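## Task

Take the black plate that sits in work nest N4 and, with no lid on it, set it in the drawer of cooler CD. It must lie flat within the locators of one of the drawer's places, its long side running across the drawer. Then close the drawer completely; CD's lamp stays on for as long as the drawer is open. CD's housing has to finish no more than about a finger's width from its starting spot, with no rotation or tilt. Apart from the bins, every other item on the bench must finish as it began. Anything that stays in place only because the robot holds it does not count. At the end, release and pull the hand away.

## Robot and tools

ROBOT. One arm with five joints (waist, shoulder, elbow, wrist pitch, wrist roll) and a two-finger gripper. Joint ranges in rad: waist -6.283 to 6.283, shoulder -2.059 to 2.094, elbow -3.927 to 0.192, wrist pitch -1.693 to 3.142, wrist roll -6.283 to 6.283. The waist spins the arm about a vertical base axis; the next three bend it within one plane containing that axis; the last rolls the hand. So the fingers can tilt toward or away from the base but never sideways out of that plane. Holding a tilted hand along a straight path often fails (held or off_target). The elbow never fully straightens.

GRIPPER. Fingers point along the gripper's +z and close along its y. The pads open to at most 84 mm, so a plate, block or reservoir can be grasped only across its width, on the body above its flange. Never push a pad down over a base flange: it can jam and may not come free by opening. end_effector_position is the pinch point, roughly 2 cm behind the fingertips; closing pushes the tips about 10 mm further along +z. grip_measured reports the present finger opening on the command scale. To keep hold, command an opening well under grip_measured (further under squeezes harder, up to roughly 24 N per pad); a fast close can squeeze harder. Something may occasionally tug a held part or shove a loose one.

FRAMES. The scene frame has its origin on the table top below the arm's base, +z up, +y to the left when facing along +x. Result lines give end_effector_position (m), end_effector_quat_wxyz and velocities (m/s, rad/s) in that frame. The printed position can be somewhat off, more so far from the base. Offsets in commands are in the gripper's own axes.

execute_actions. Argument actions: a list holding zero or one item, plus optional pictures (true/false). An empty list just returns the state. An item {"rows": [...], "steps": n} runs 1 to 15 control steps of 1/30 s (default 15); rows holds 1 to 15 rows, one per step, and the last row repeats if rows run out. An item with only steps (up to 300) is a wait counted from the previous result. Each row is 7 numbers in [-1, 1]: dx, dy, dz, rx, ry, rz, opening. The first six are an offset, not a pose: they are measured from the gripper pose shown in the latest result (or from the current pose if no result in this scene has shown it yet, or for later calls within the same reply). Every row refers to that same reference, not to the row before. Scale: 1.0 equals 0.6 m for dx..dz and 180 degrees for the rotation vector rx, ry, rz. opening is absolute: +1 fully open (0.084 m), -1 closed. All-zero offsets are not a pause; they pull the hand back to the reference pose.

Each step, the commanded pose is clipped to 70 mm and 16 degrees from the measured pose, so a distant target needs several actions; after an action the arm only continues to the last clipped pose. Read the new pose and command the remainder. Joints move at most 3.14 rad/s.

move. target: one 7-number row with the same offset convention and scale as above; speed in m/s, 0.002 to 0.5 (default 0.25), turning capped at twice that in rad/s. The hand follows a straight path lasting 0.5 to 10 s (longer ones stop early), turning the shorter way. It ignores obstacles, lags and can overshoot the speed, especially near full reach. The opening is applied when the move begins. The result adds a move: line with the ending (done, off_target, moving, held, fault), any limits (paced: the pose was clipped; held: a check blocked some steps, after which the arm may jump faster) and the distance left to the target.

wait. seconds from 0 to 10; the robot gets nothing new.

zoom_image. camera is one of cam_head_left, cam_head_right, cam_high, cam_low, cam_wrist (all 896x504); region [x0, y0, x1, y1] in that camera's pixels, origin top-left, at most 504 by 504.

read_manual. section "licences" (default) gives the URDF licence text; no motion.

finished_scene. scene: the number of the current scene. It ends the scene for good, reports whether the goal was met and gives the next task. Answering without any tool call ends everything.

OTHER RESULT LINES. "pose unreachable" means the clearance check altered or blocked a command; HELD flags steps where that happened. "Hand target" is the pose the controller currently drives toward. Joint torques are listed base outward, with per-joint offset, scale and noise. MOTOR HOT appears from 65 °C; at 80 °C an OVER-TEMPERATURE FAULT brakes the arm until it cools, so avoid holding loads idle. TORQUE FAULT: if contact reaches a joint's load limit (waist 44, shoulder 44, elbow 26.4, wrist pitch 17.6, wrist roll 17.6 N m, held weight included), the arm stops, backs that joint off, holds 10 s and drops the rest of the call.

CAUTIONS. The simulation keeps running between calls. Nothing may leave the table. Avoid drops, slips, slams, hard hits and heavy pushing: when blocked by something rigid the hand keeps pressing harder while short of its target, and only moving it away relieves that; against something that yields it keeps going. CD is loose, so push its drawer gently or its housing will slide or turn. Its lamp shows whether the drawer is still open. Release the plate and withdraw the hand before ending the scene.

Each tool is called after ">>>" by a JSON object that holds its "fn" and its "kwargs".

## Session

>>> {"fn": "execute_actions", "kwargs": {"actions": []}}

Scene clock: 0.00 s of 7200.00 s.
end_effector_position=(+0.5586, -0.2065, +0.3628) grip_measured=+1.00 end_effector_quat_wxyz=(+0.053, +0.956, -0.157, +0.242) end_effector_velocity=(-0.000, -0.000, -0.001) end_effector_angular_velocity=(+0.000, +0.001, -0.000)
Joint positions: [-0.375  0.026 -1.248  0.723 -0.031  0.084]
Joint velocities: [-0.     0.001  0.002 -0.001 -0.     0.   ]
Joint torques (N m, as the arm reports them, + toward a larger angle): no reading
Hand target: +0.559, -0.207, +0.363; +0.053, +0.956, -0.157, +0.242

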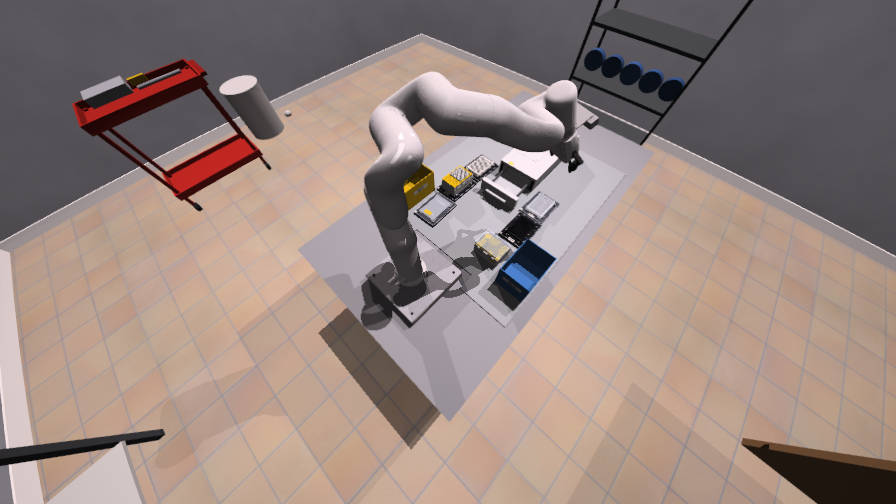

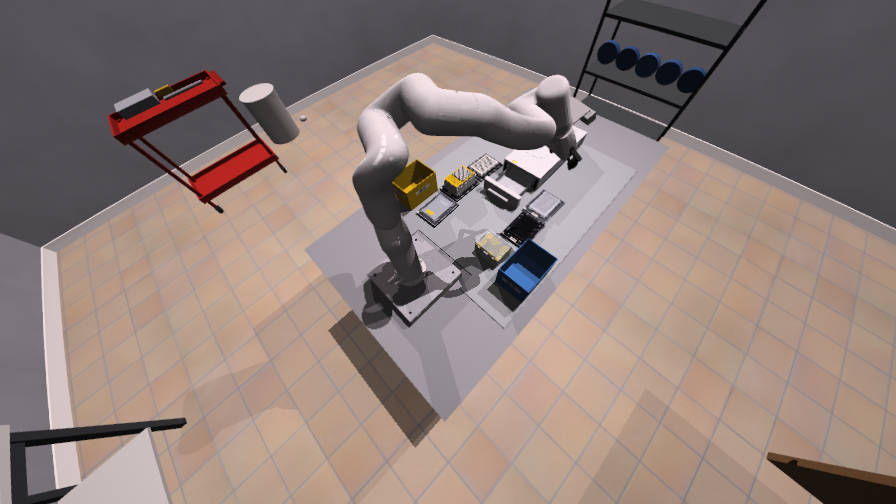

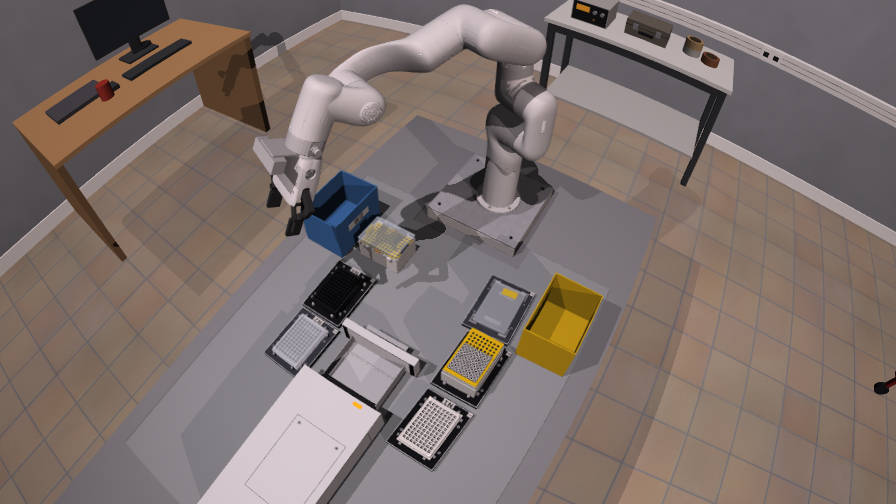

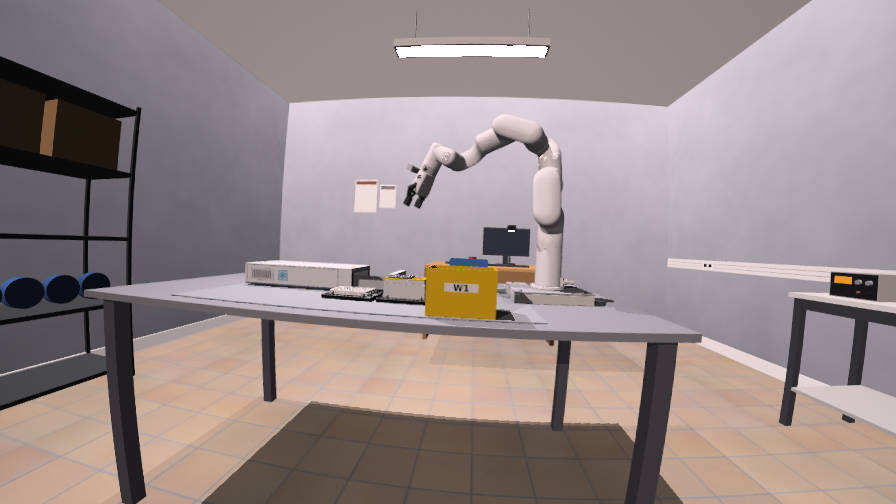

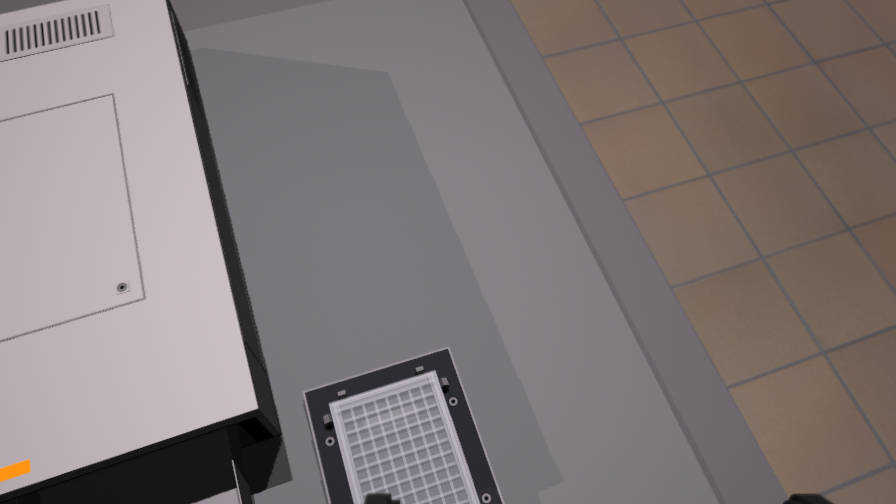

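>>> {"fn": "move", "kwargs": {"target": [-0.121, 0, 0.048, 0.005, -0.158, 0, -1]}}

Scene clock: 4.73 s of 7200.00 s.
end_effector_position=(+0.5112, -0.1915, +0.3029) grip_measured=-1.00 end_effector_quat_wxyz=(+0.006, +0.986, -0.164, +0.002) end_effector_velocity=(-0.001, +0.000, -0.002) end_effector_angular_velocity=(+0.006, +0.016, -0.000)
Joint positions: [-0.378  0.237 -1.533  1.291 -0.035  0.   ]
Joint velocities: [-0.     0.011 -0.012  0.017 -0.     0.   ]
Joint torques (N m, as the arm reports them, + toward a larger angle): [ -2.29 -23.25 -16.74  -1.84  -0.37]
Hand target: +0.511, -0.192, +0.303; +0.006, +0.987, -0.164, +0.001
Off the commanded pose: 0.000 m, 0 deg.
After step 90, 0.27 s passed at rest.
move: done

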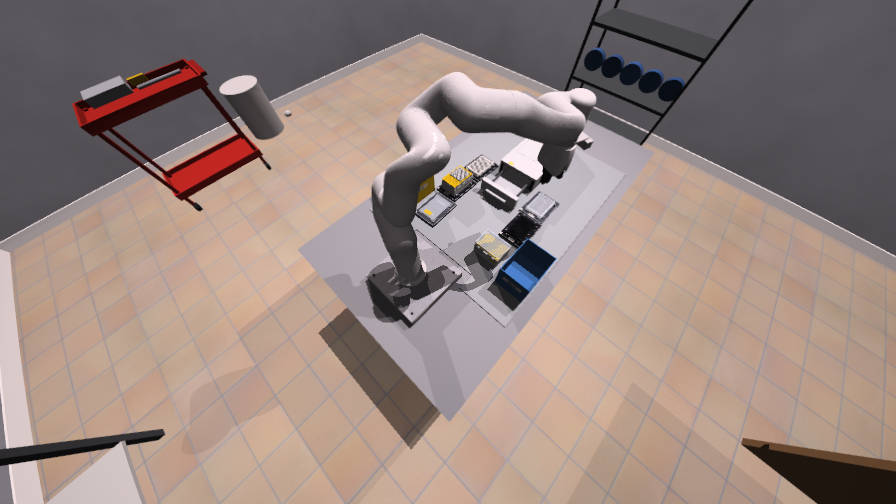

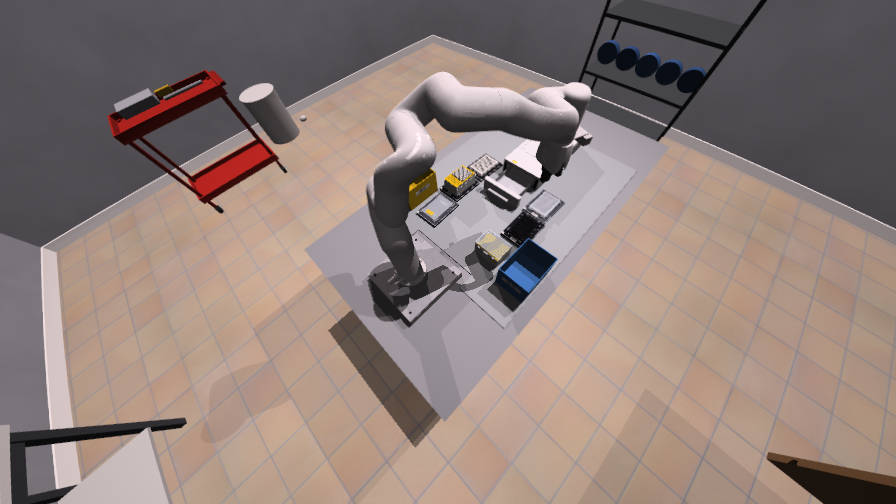

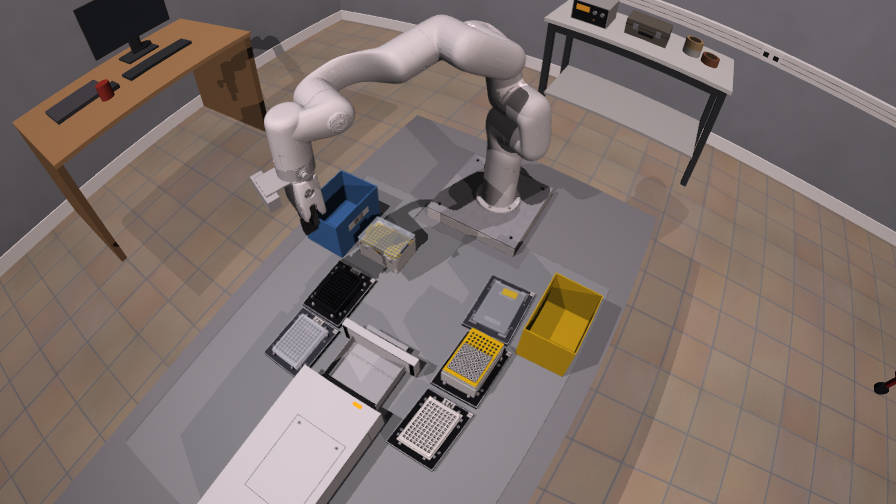

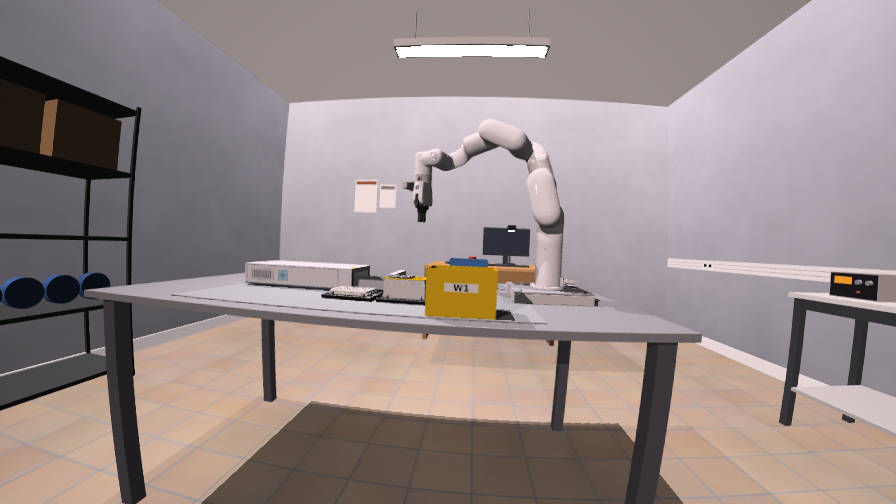

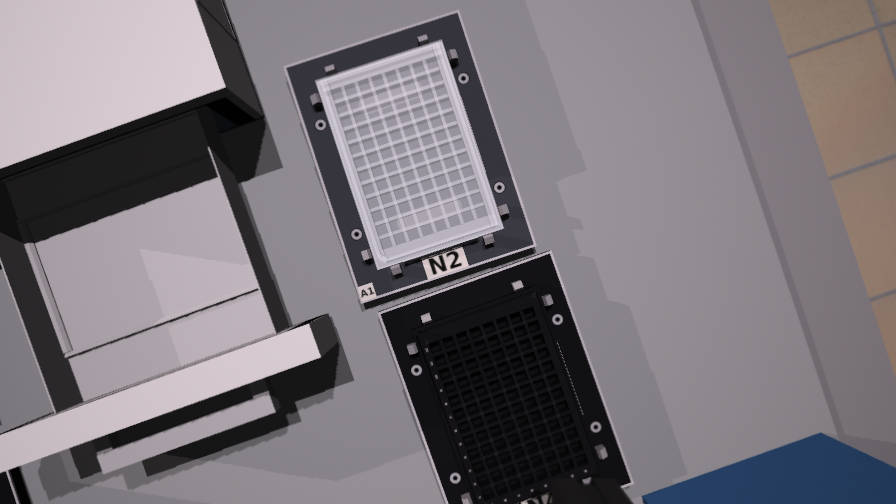

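>>> {"fn": "move", "kwargs": {"target": [0.052, -0.358, 0.285, 0, 0, -0.105, -1]}}

Scene clock: 8.33 s of 7200.00 s.
end_effector_position=(+0.6106, -0.0009, +0.1300) grip_measured=-1.00 end_effector_quat_wxyz=(+0.006, +1.000, +0.000, +0.001) end_effector_velocity=(+0.001, +0.002, -0.002) end_effector_angular_velocity=(+0.000, +0.002, +0.004)
Joint positions: [-0.018  0.607 -1.582  0.97  -0.004  0.   ]
Joint velocities: [ 0.004  0.007 -0.005 -0.    -0.     0.   ]
Joint torques (N m, as the arm reports them, + toward a larger angle): [ -2.2  -27.88 -16.02  -1.8   -0.34]
Hand target: +0.611, -0.001, +0.130; +0.006, +1.000, +0.001, +0.001
Off the commanded pose: 0.001 m, 0 deg.
move: done

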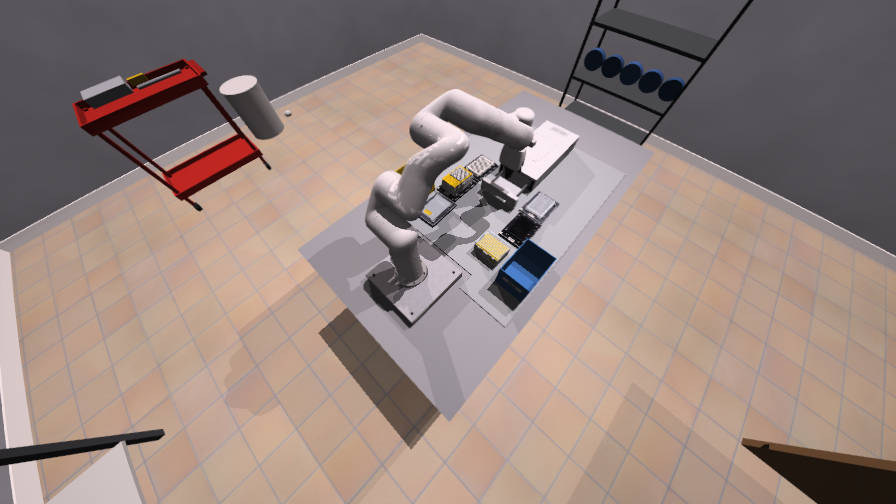

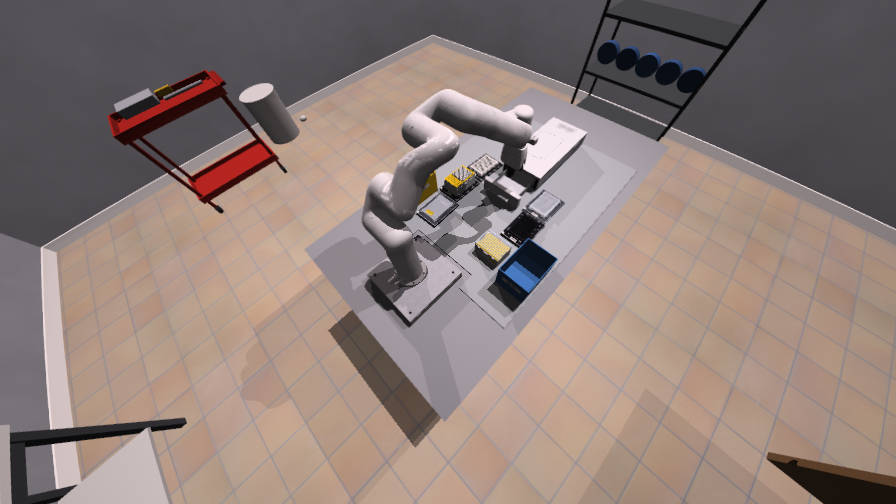

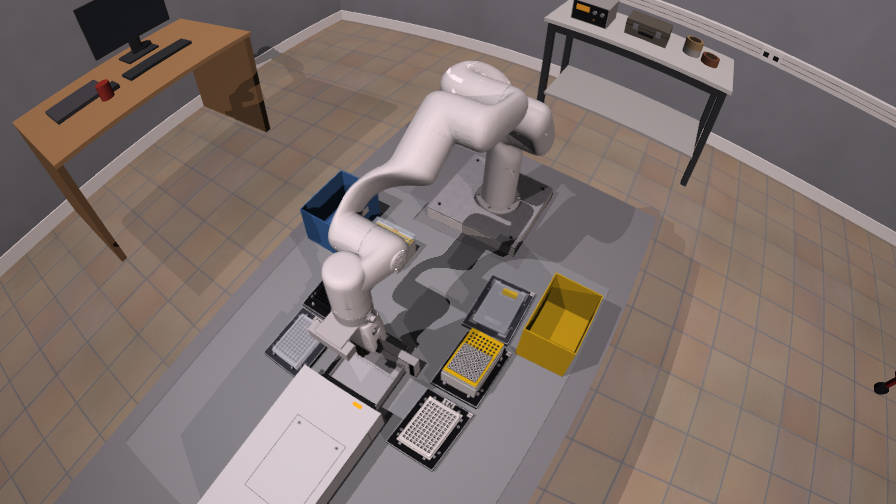

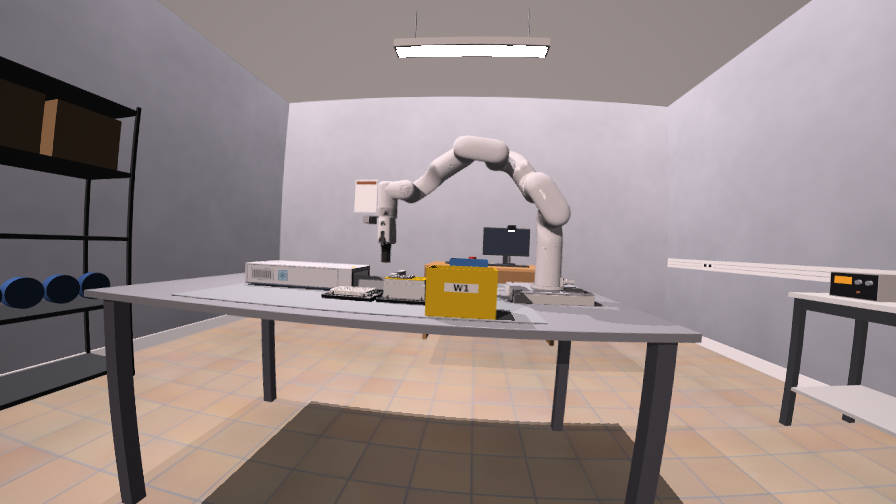

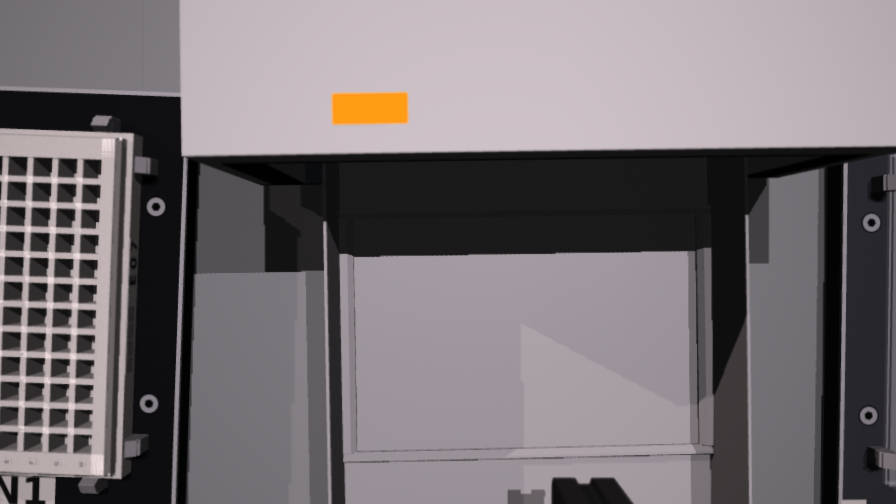

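>>> {"fn": "execute_actions", "kwargs": {"actions": []}}

Scene clock: 18.43 s of 7200.00 s.
end_effector_position=(+0.6107, -0.0006, +0.1296) grip_measured=-1.00 end_effector_quat_wxyz=(+0.006, +1.000, +0.001, +0.001) end_effector_velocity=(+0.000, -0.000, +0.000) end_effector_angular_velocity=(+0.000, +0.000, -0.000)
Joint positions: [-0.017  0.608 -1.583  0.97  -0.004  0.   ]
Joint velocities: [-0.     0.    -0.001  0.001  0.     0.   ]
Joint torques (N m, as the arm reports them, + toward a larger angle): [ -2.06 -27.88 -15.96  -1.81  -0.32]
Hand target: +0.611, -0.001, +0.130; +0.006, +1.000, +0.001, +0.001
Off the commanded pose: 0.000 m, 0 deg.
Steps of this call (steps 1 to 90: nothing new was sent; then 7.10 s passed at rest). Readings (end_effector_position):
1: (+0.6106, -0.0008, +0.1299)
2: (+0.6107, -0.0008, +0.1299)
4: (+0.6107, -0.0007, +0.1298)
8: (+0.6107, -0.0006, +0.1297)
90: the state above

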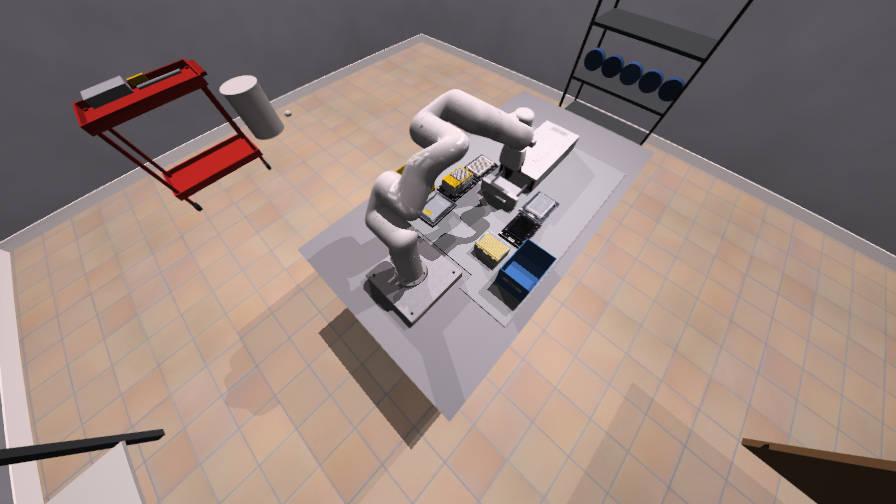

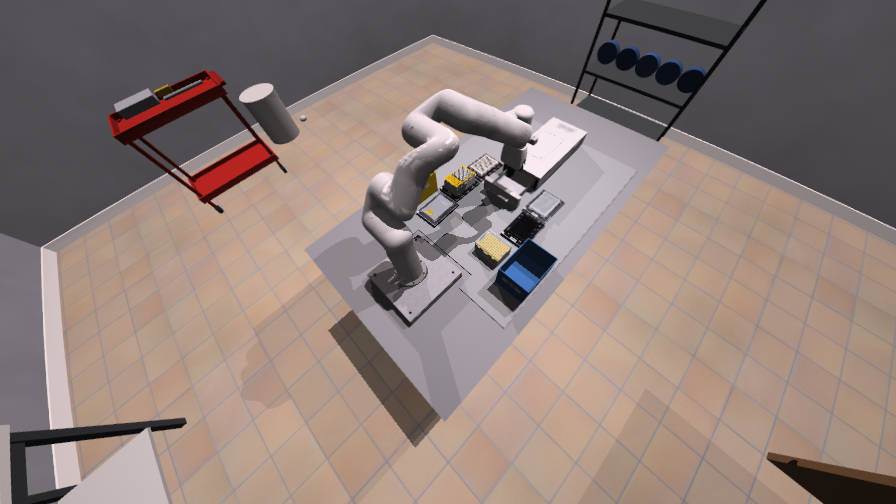

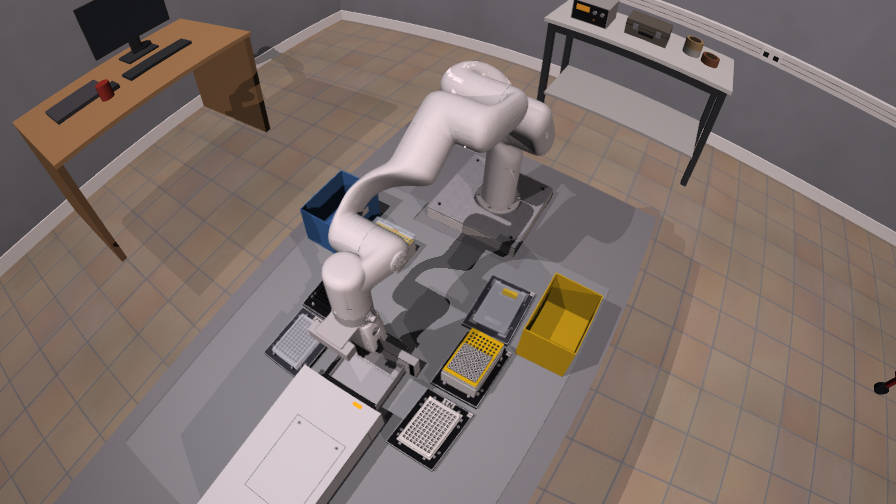

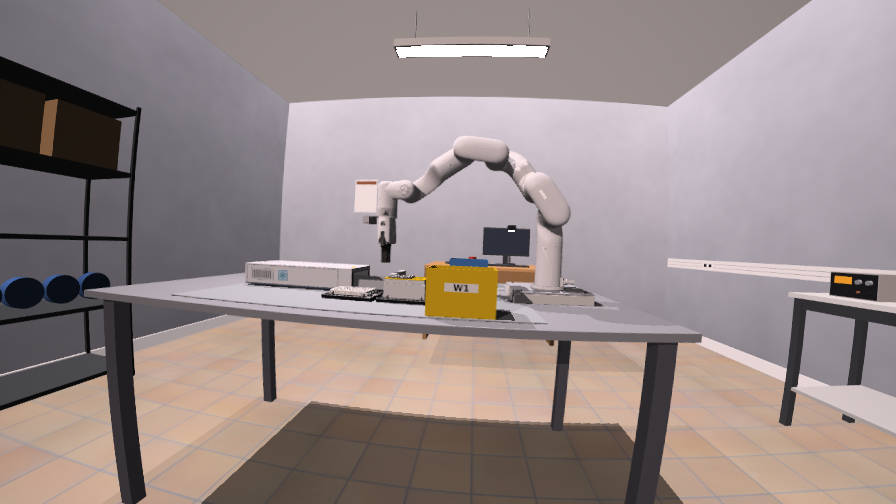

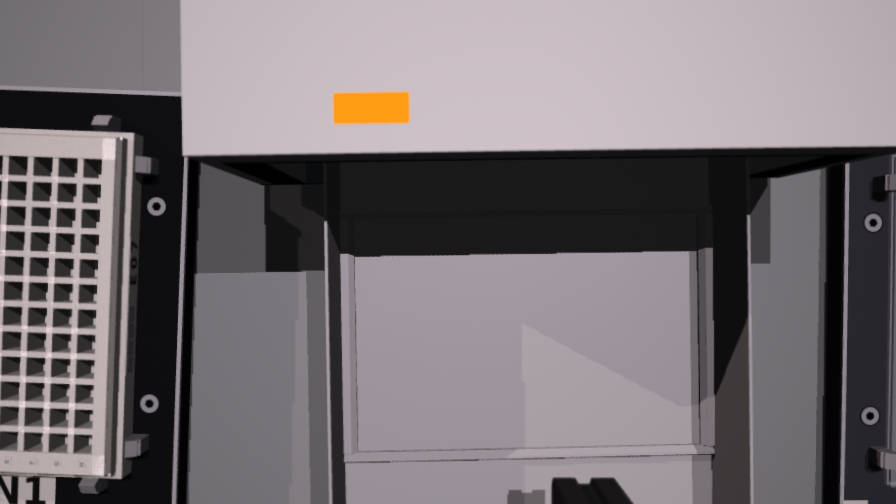

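>>> {"fn": "move", "kwargs": {"target": [0,0,0.115,0,0,0,-1], "speed": 0.08}}

>>> {"fn": "move", "kwargs": {"target": [-0.16,0,0,0,0,0,-1], "speed": 0.03}}

Scene clock: 22.10 s of 7200.00 s.
end_effector_position=(+0.6109, -0.0013, +0.0614) grip_measured=-1.00 end_effector_quat_wxyz=(+0.006, +1.000, +0.001, +0.002) end_effector_velocity=(-0.000, +0.001, -0.004) end_effector_angular_velocity=(+0.000, +0.001, +0.002)
Joint positions: [-0.017  0.719 -1.554  0.83  -0.004  0.   ]
Joint velocities: [ 0.002  0.007 -0.    -0.005  0.     0.   ]
Joint torques (N m, as the arm reports them, + toward a larger angle): [ -2.07 -28.34 -14.8   -1.82  -0.37]
Hand target: +0.611, -0.001, +0.061; +0.006, +1.000, +0.001, +0.001
Off the commanded pose: 0.001 m, 0 deg.
move: done

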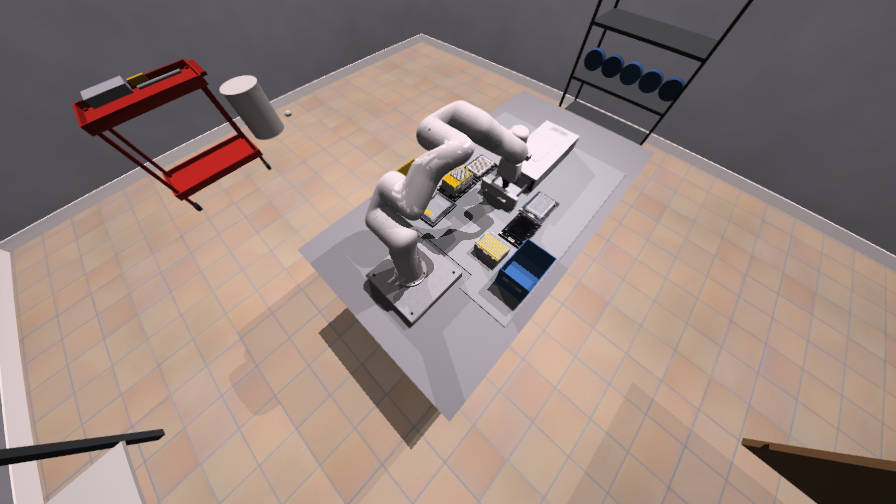

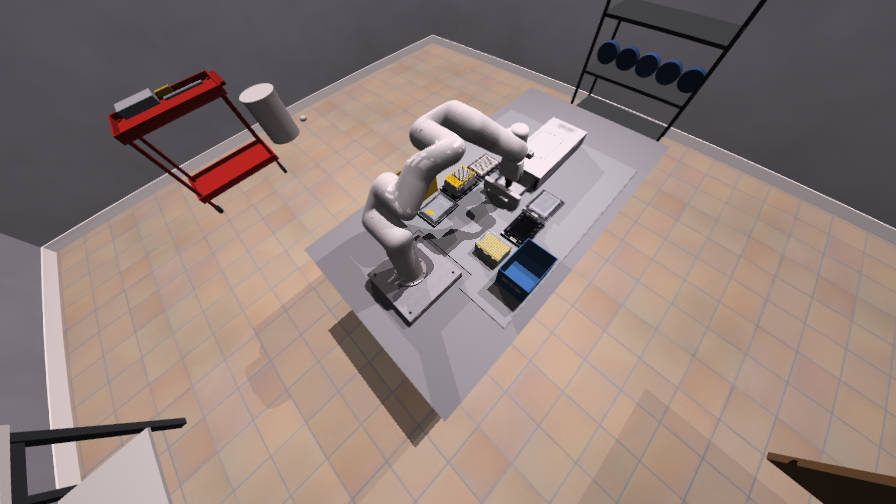

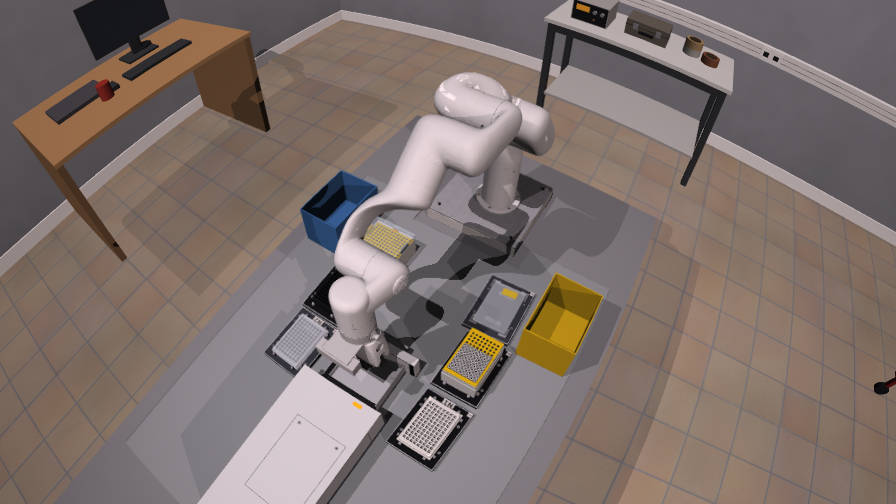

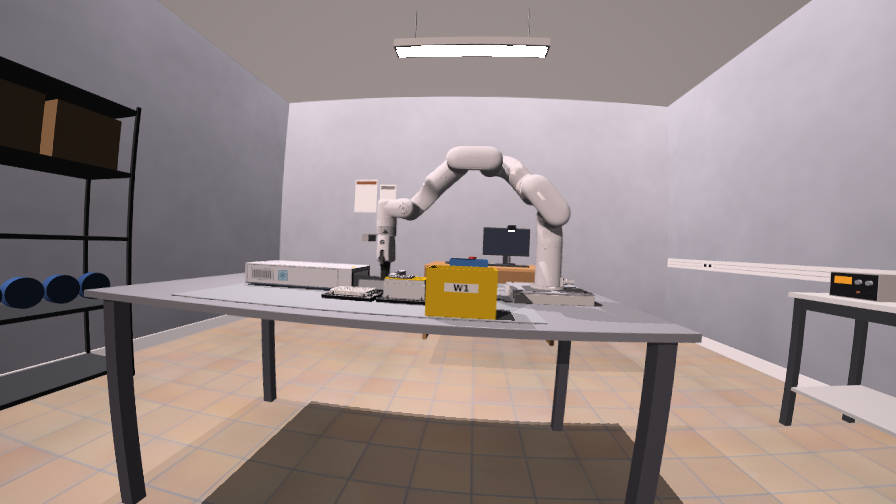

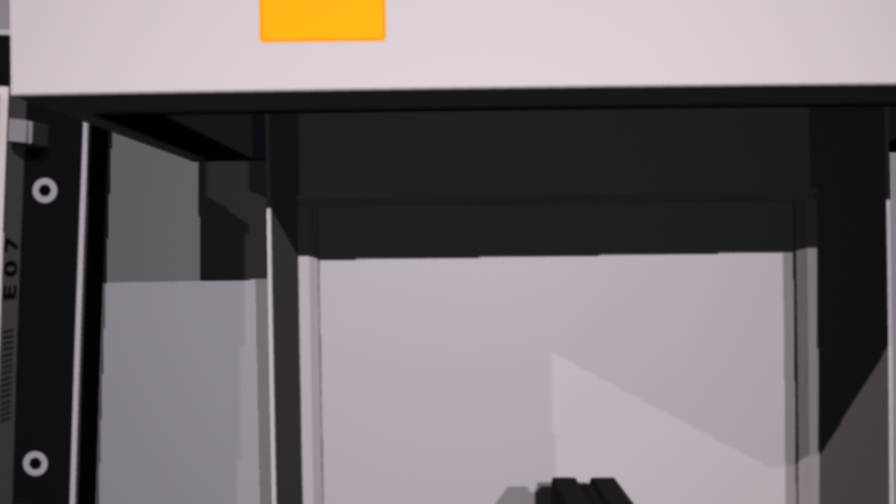

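Scene clock: 25.63 s of 7200.00 s.
end_effector_position=(+0.5151, -0.0012, +0.0612) grip_measured=-1.00 end_effector_quat_wxyz=(+0.006, +1.000, +0.001, +0.002) end_effector_velocity=(-0.003, -0.001, -0.001) end_effector_angular_velocity=(+0.000, +0.001, -0.001)
Joint positions: [-0.017  0.444 -1.087  0.637 -0.004  0.   ]
Joint velocities: [-0.001 -0.006  0.011 -0.004  0.     0.   ]
Joint torques (N m, as the arm reports them, + toward a larger angle): [ -2.19 -23.   -13.07  -1.78  -0.31]
Hand target: +0.515, -0.001, +0.061; +0.006, +1.000, +0.001, +0.002
Off the commanded pose: 0.000 m, 0 deg.
move: done

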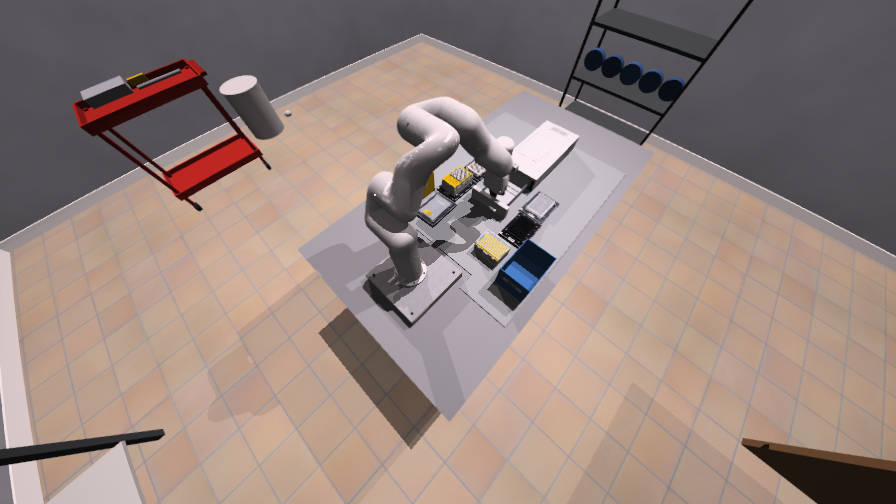

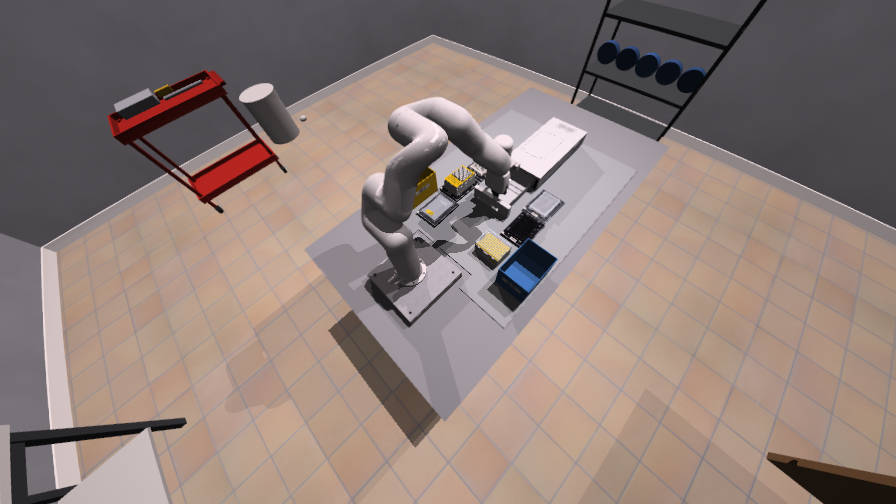

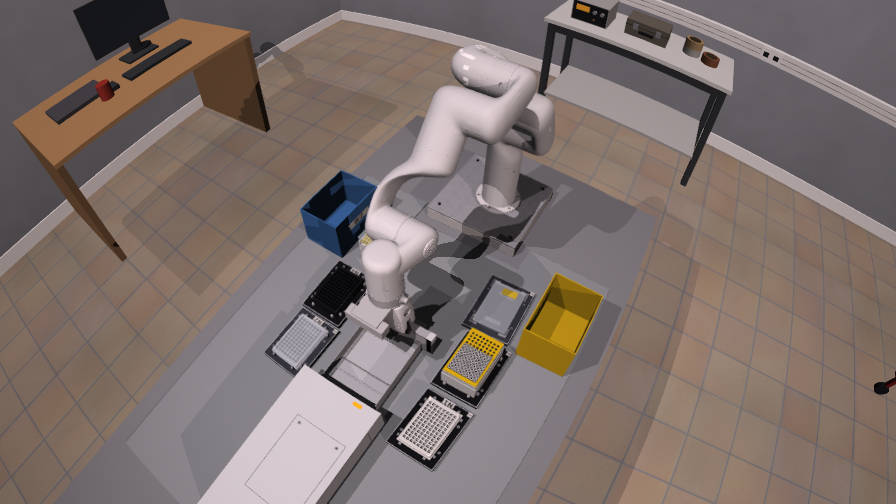

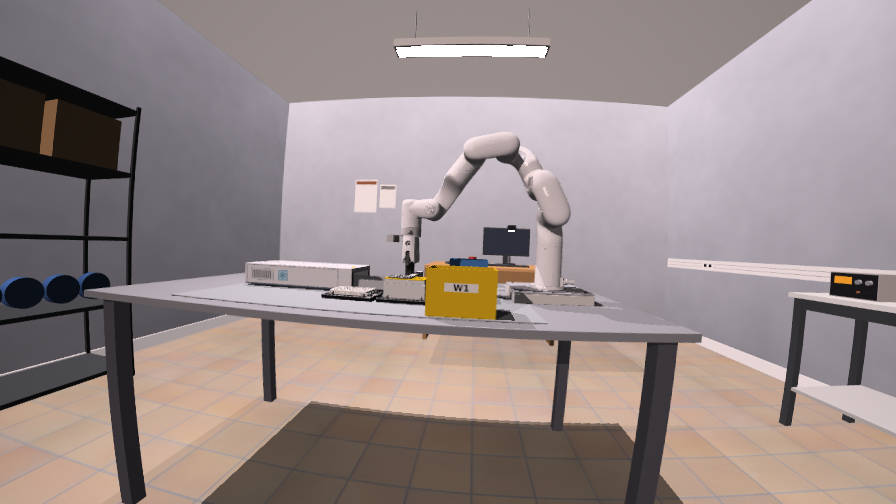

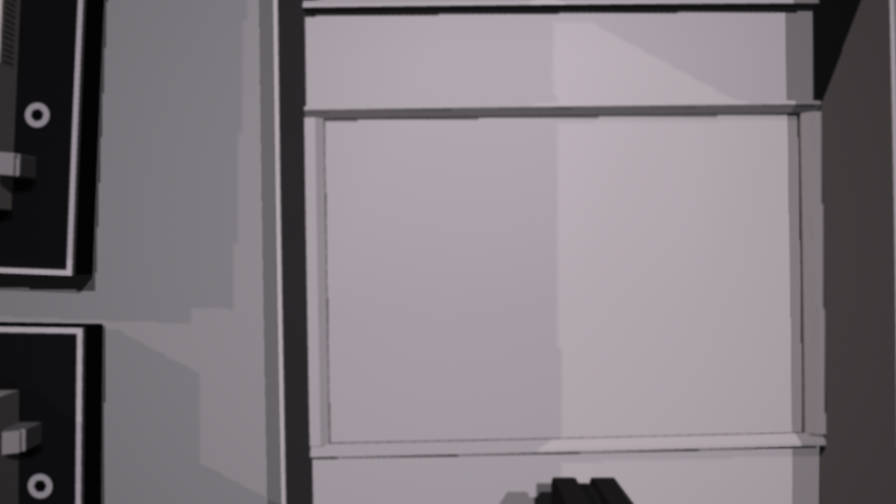

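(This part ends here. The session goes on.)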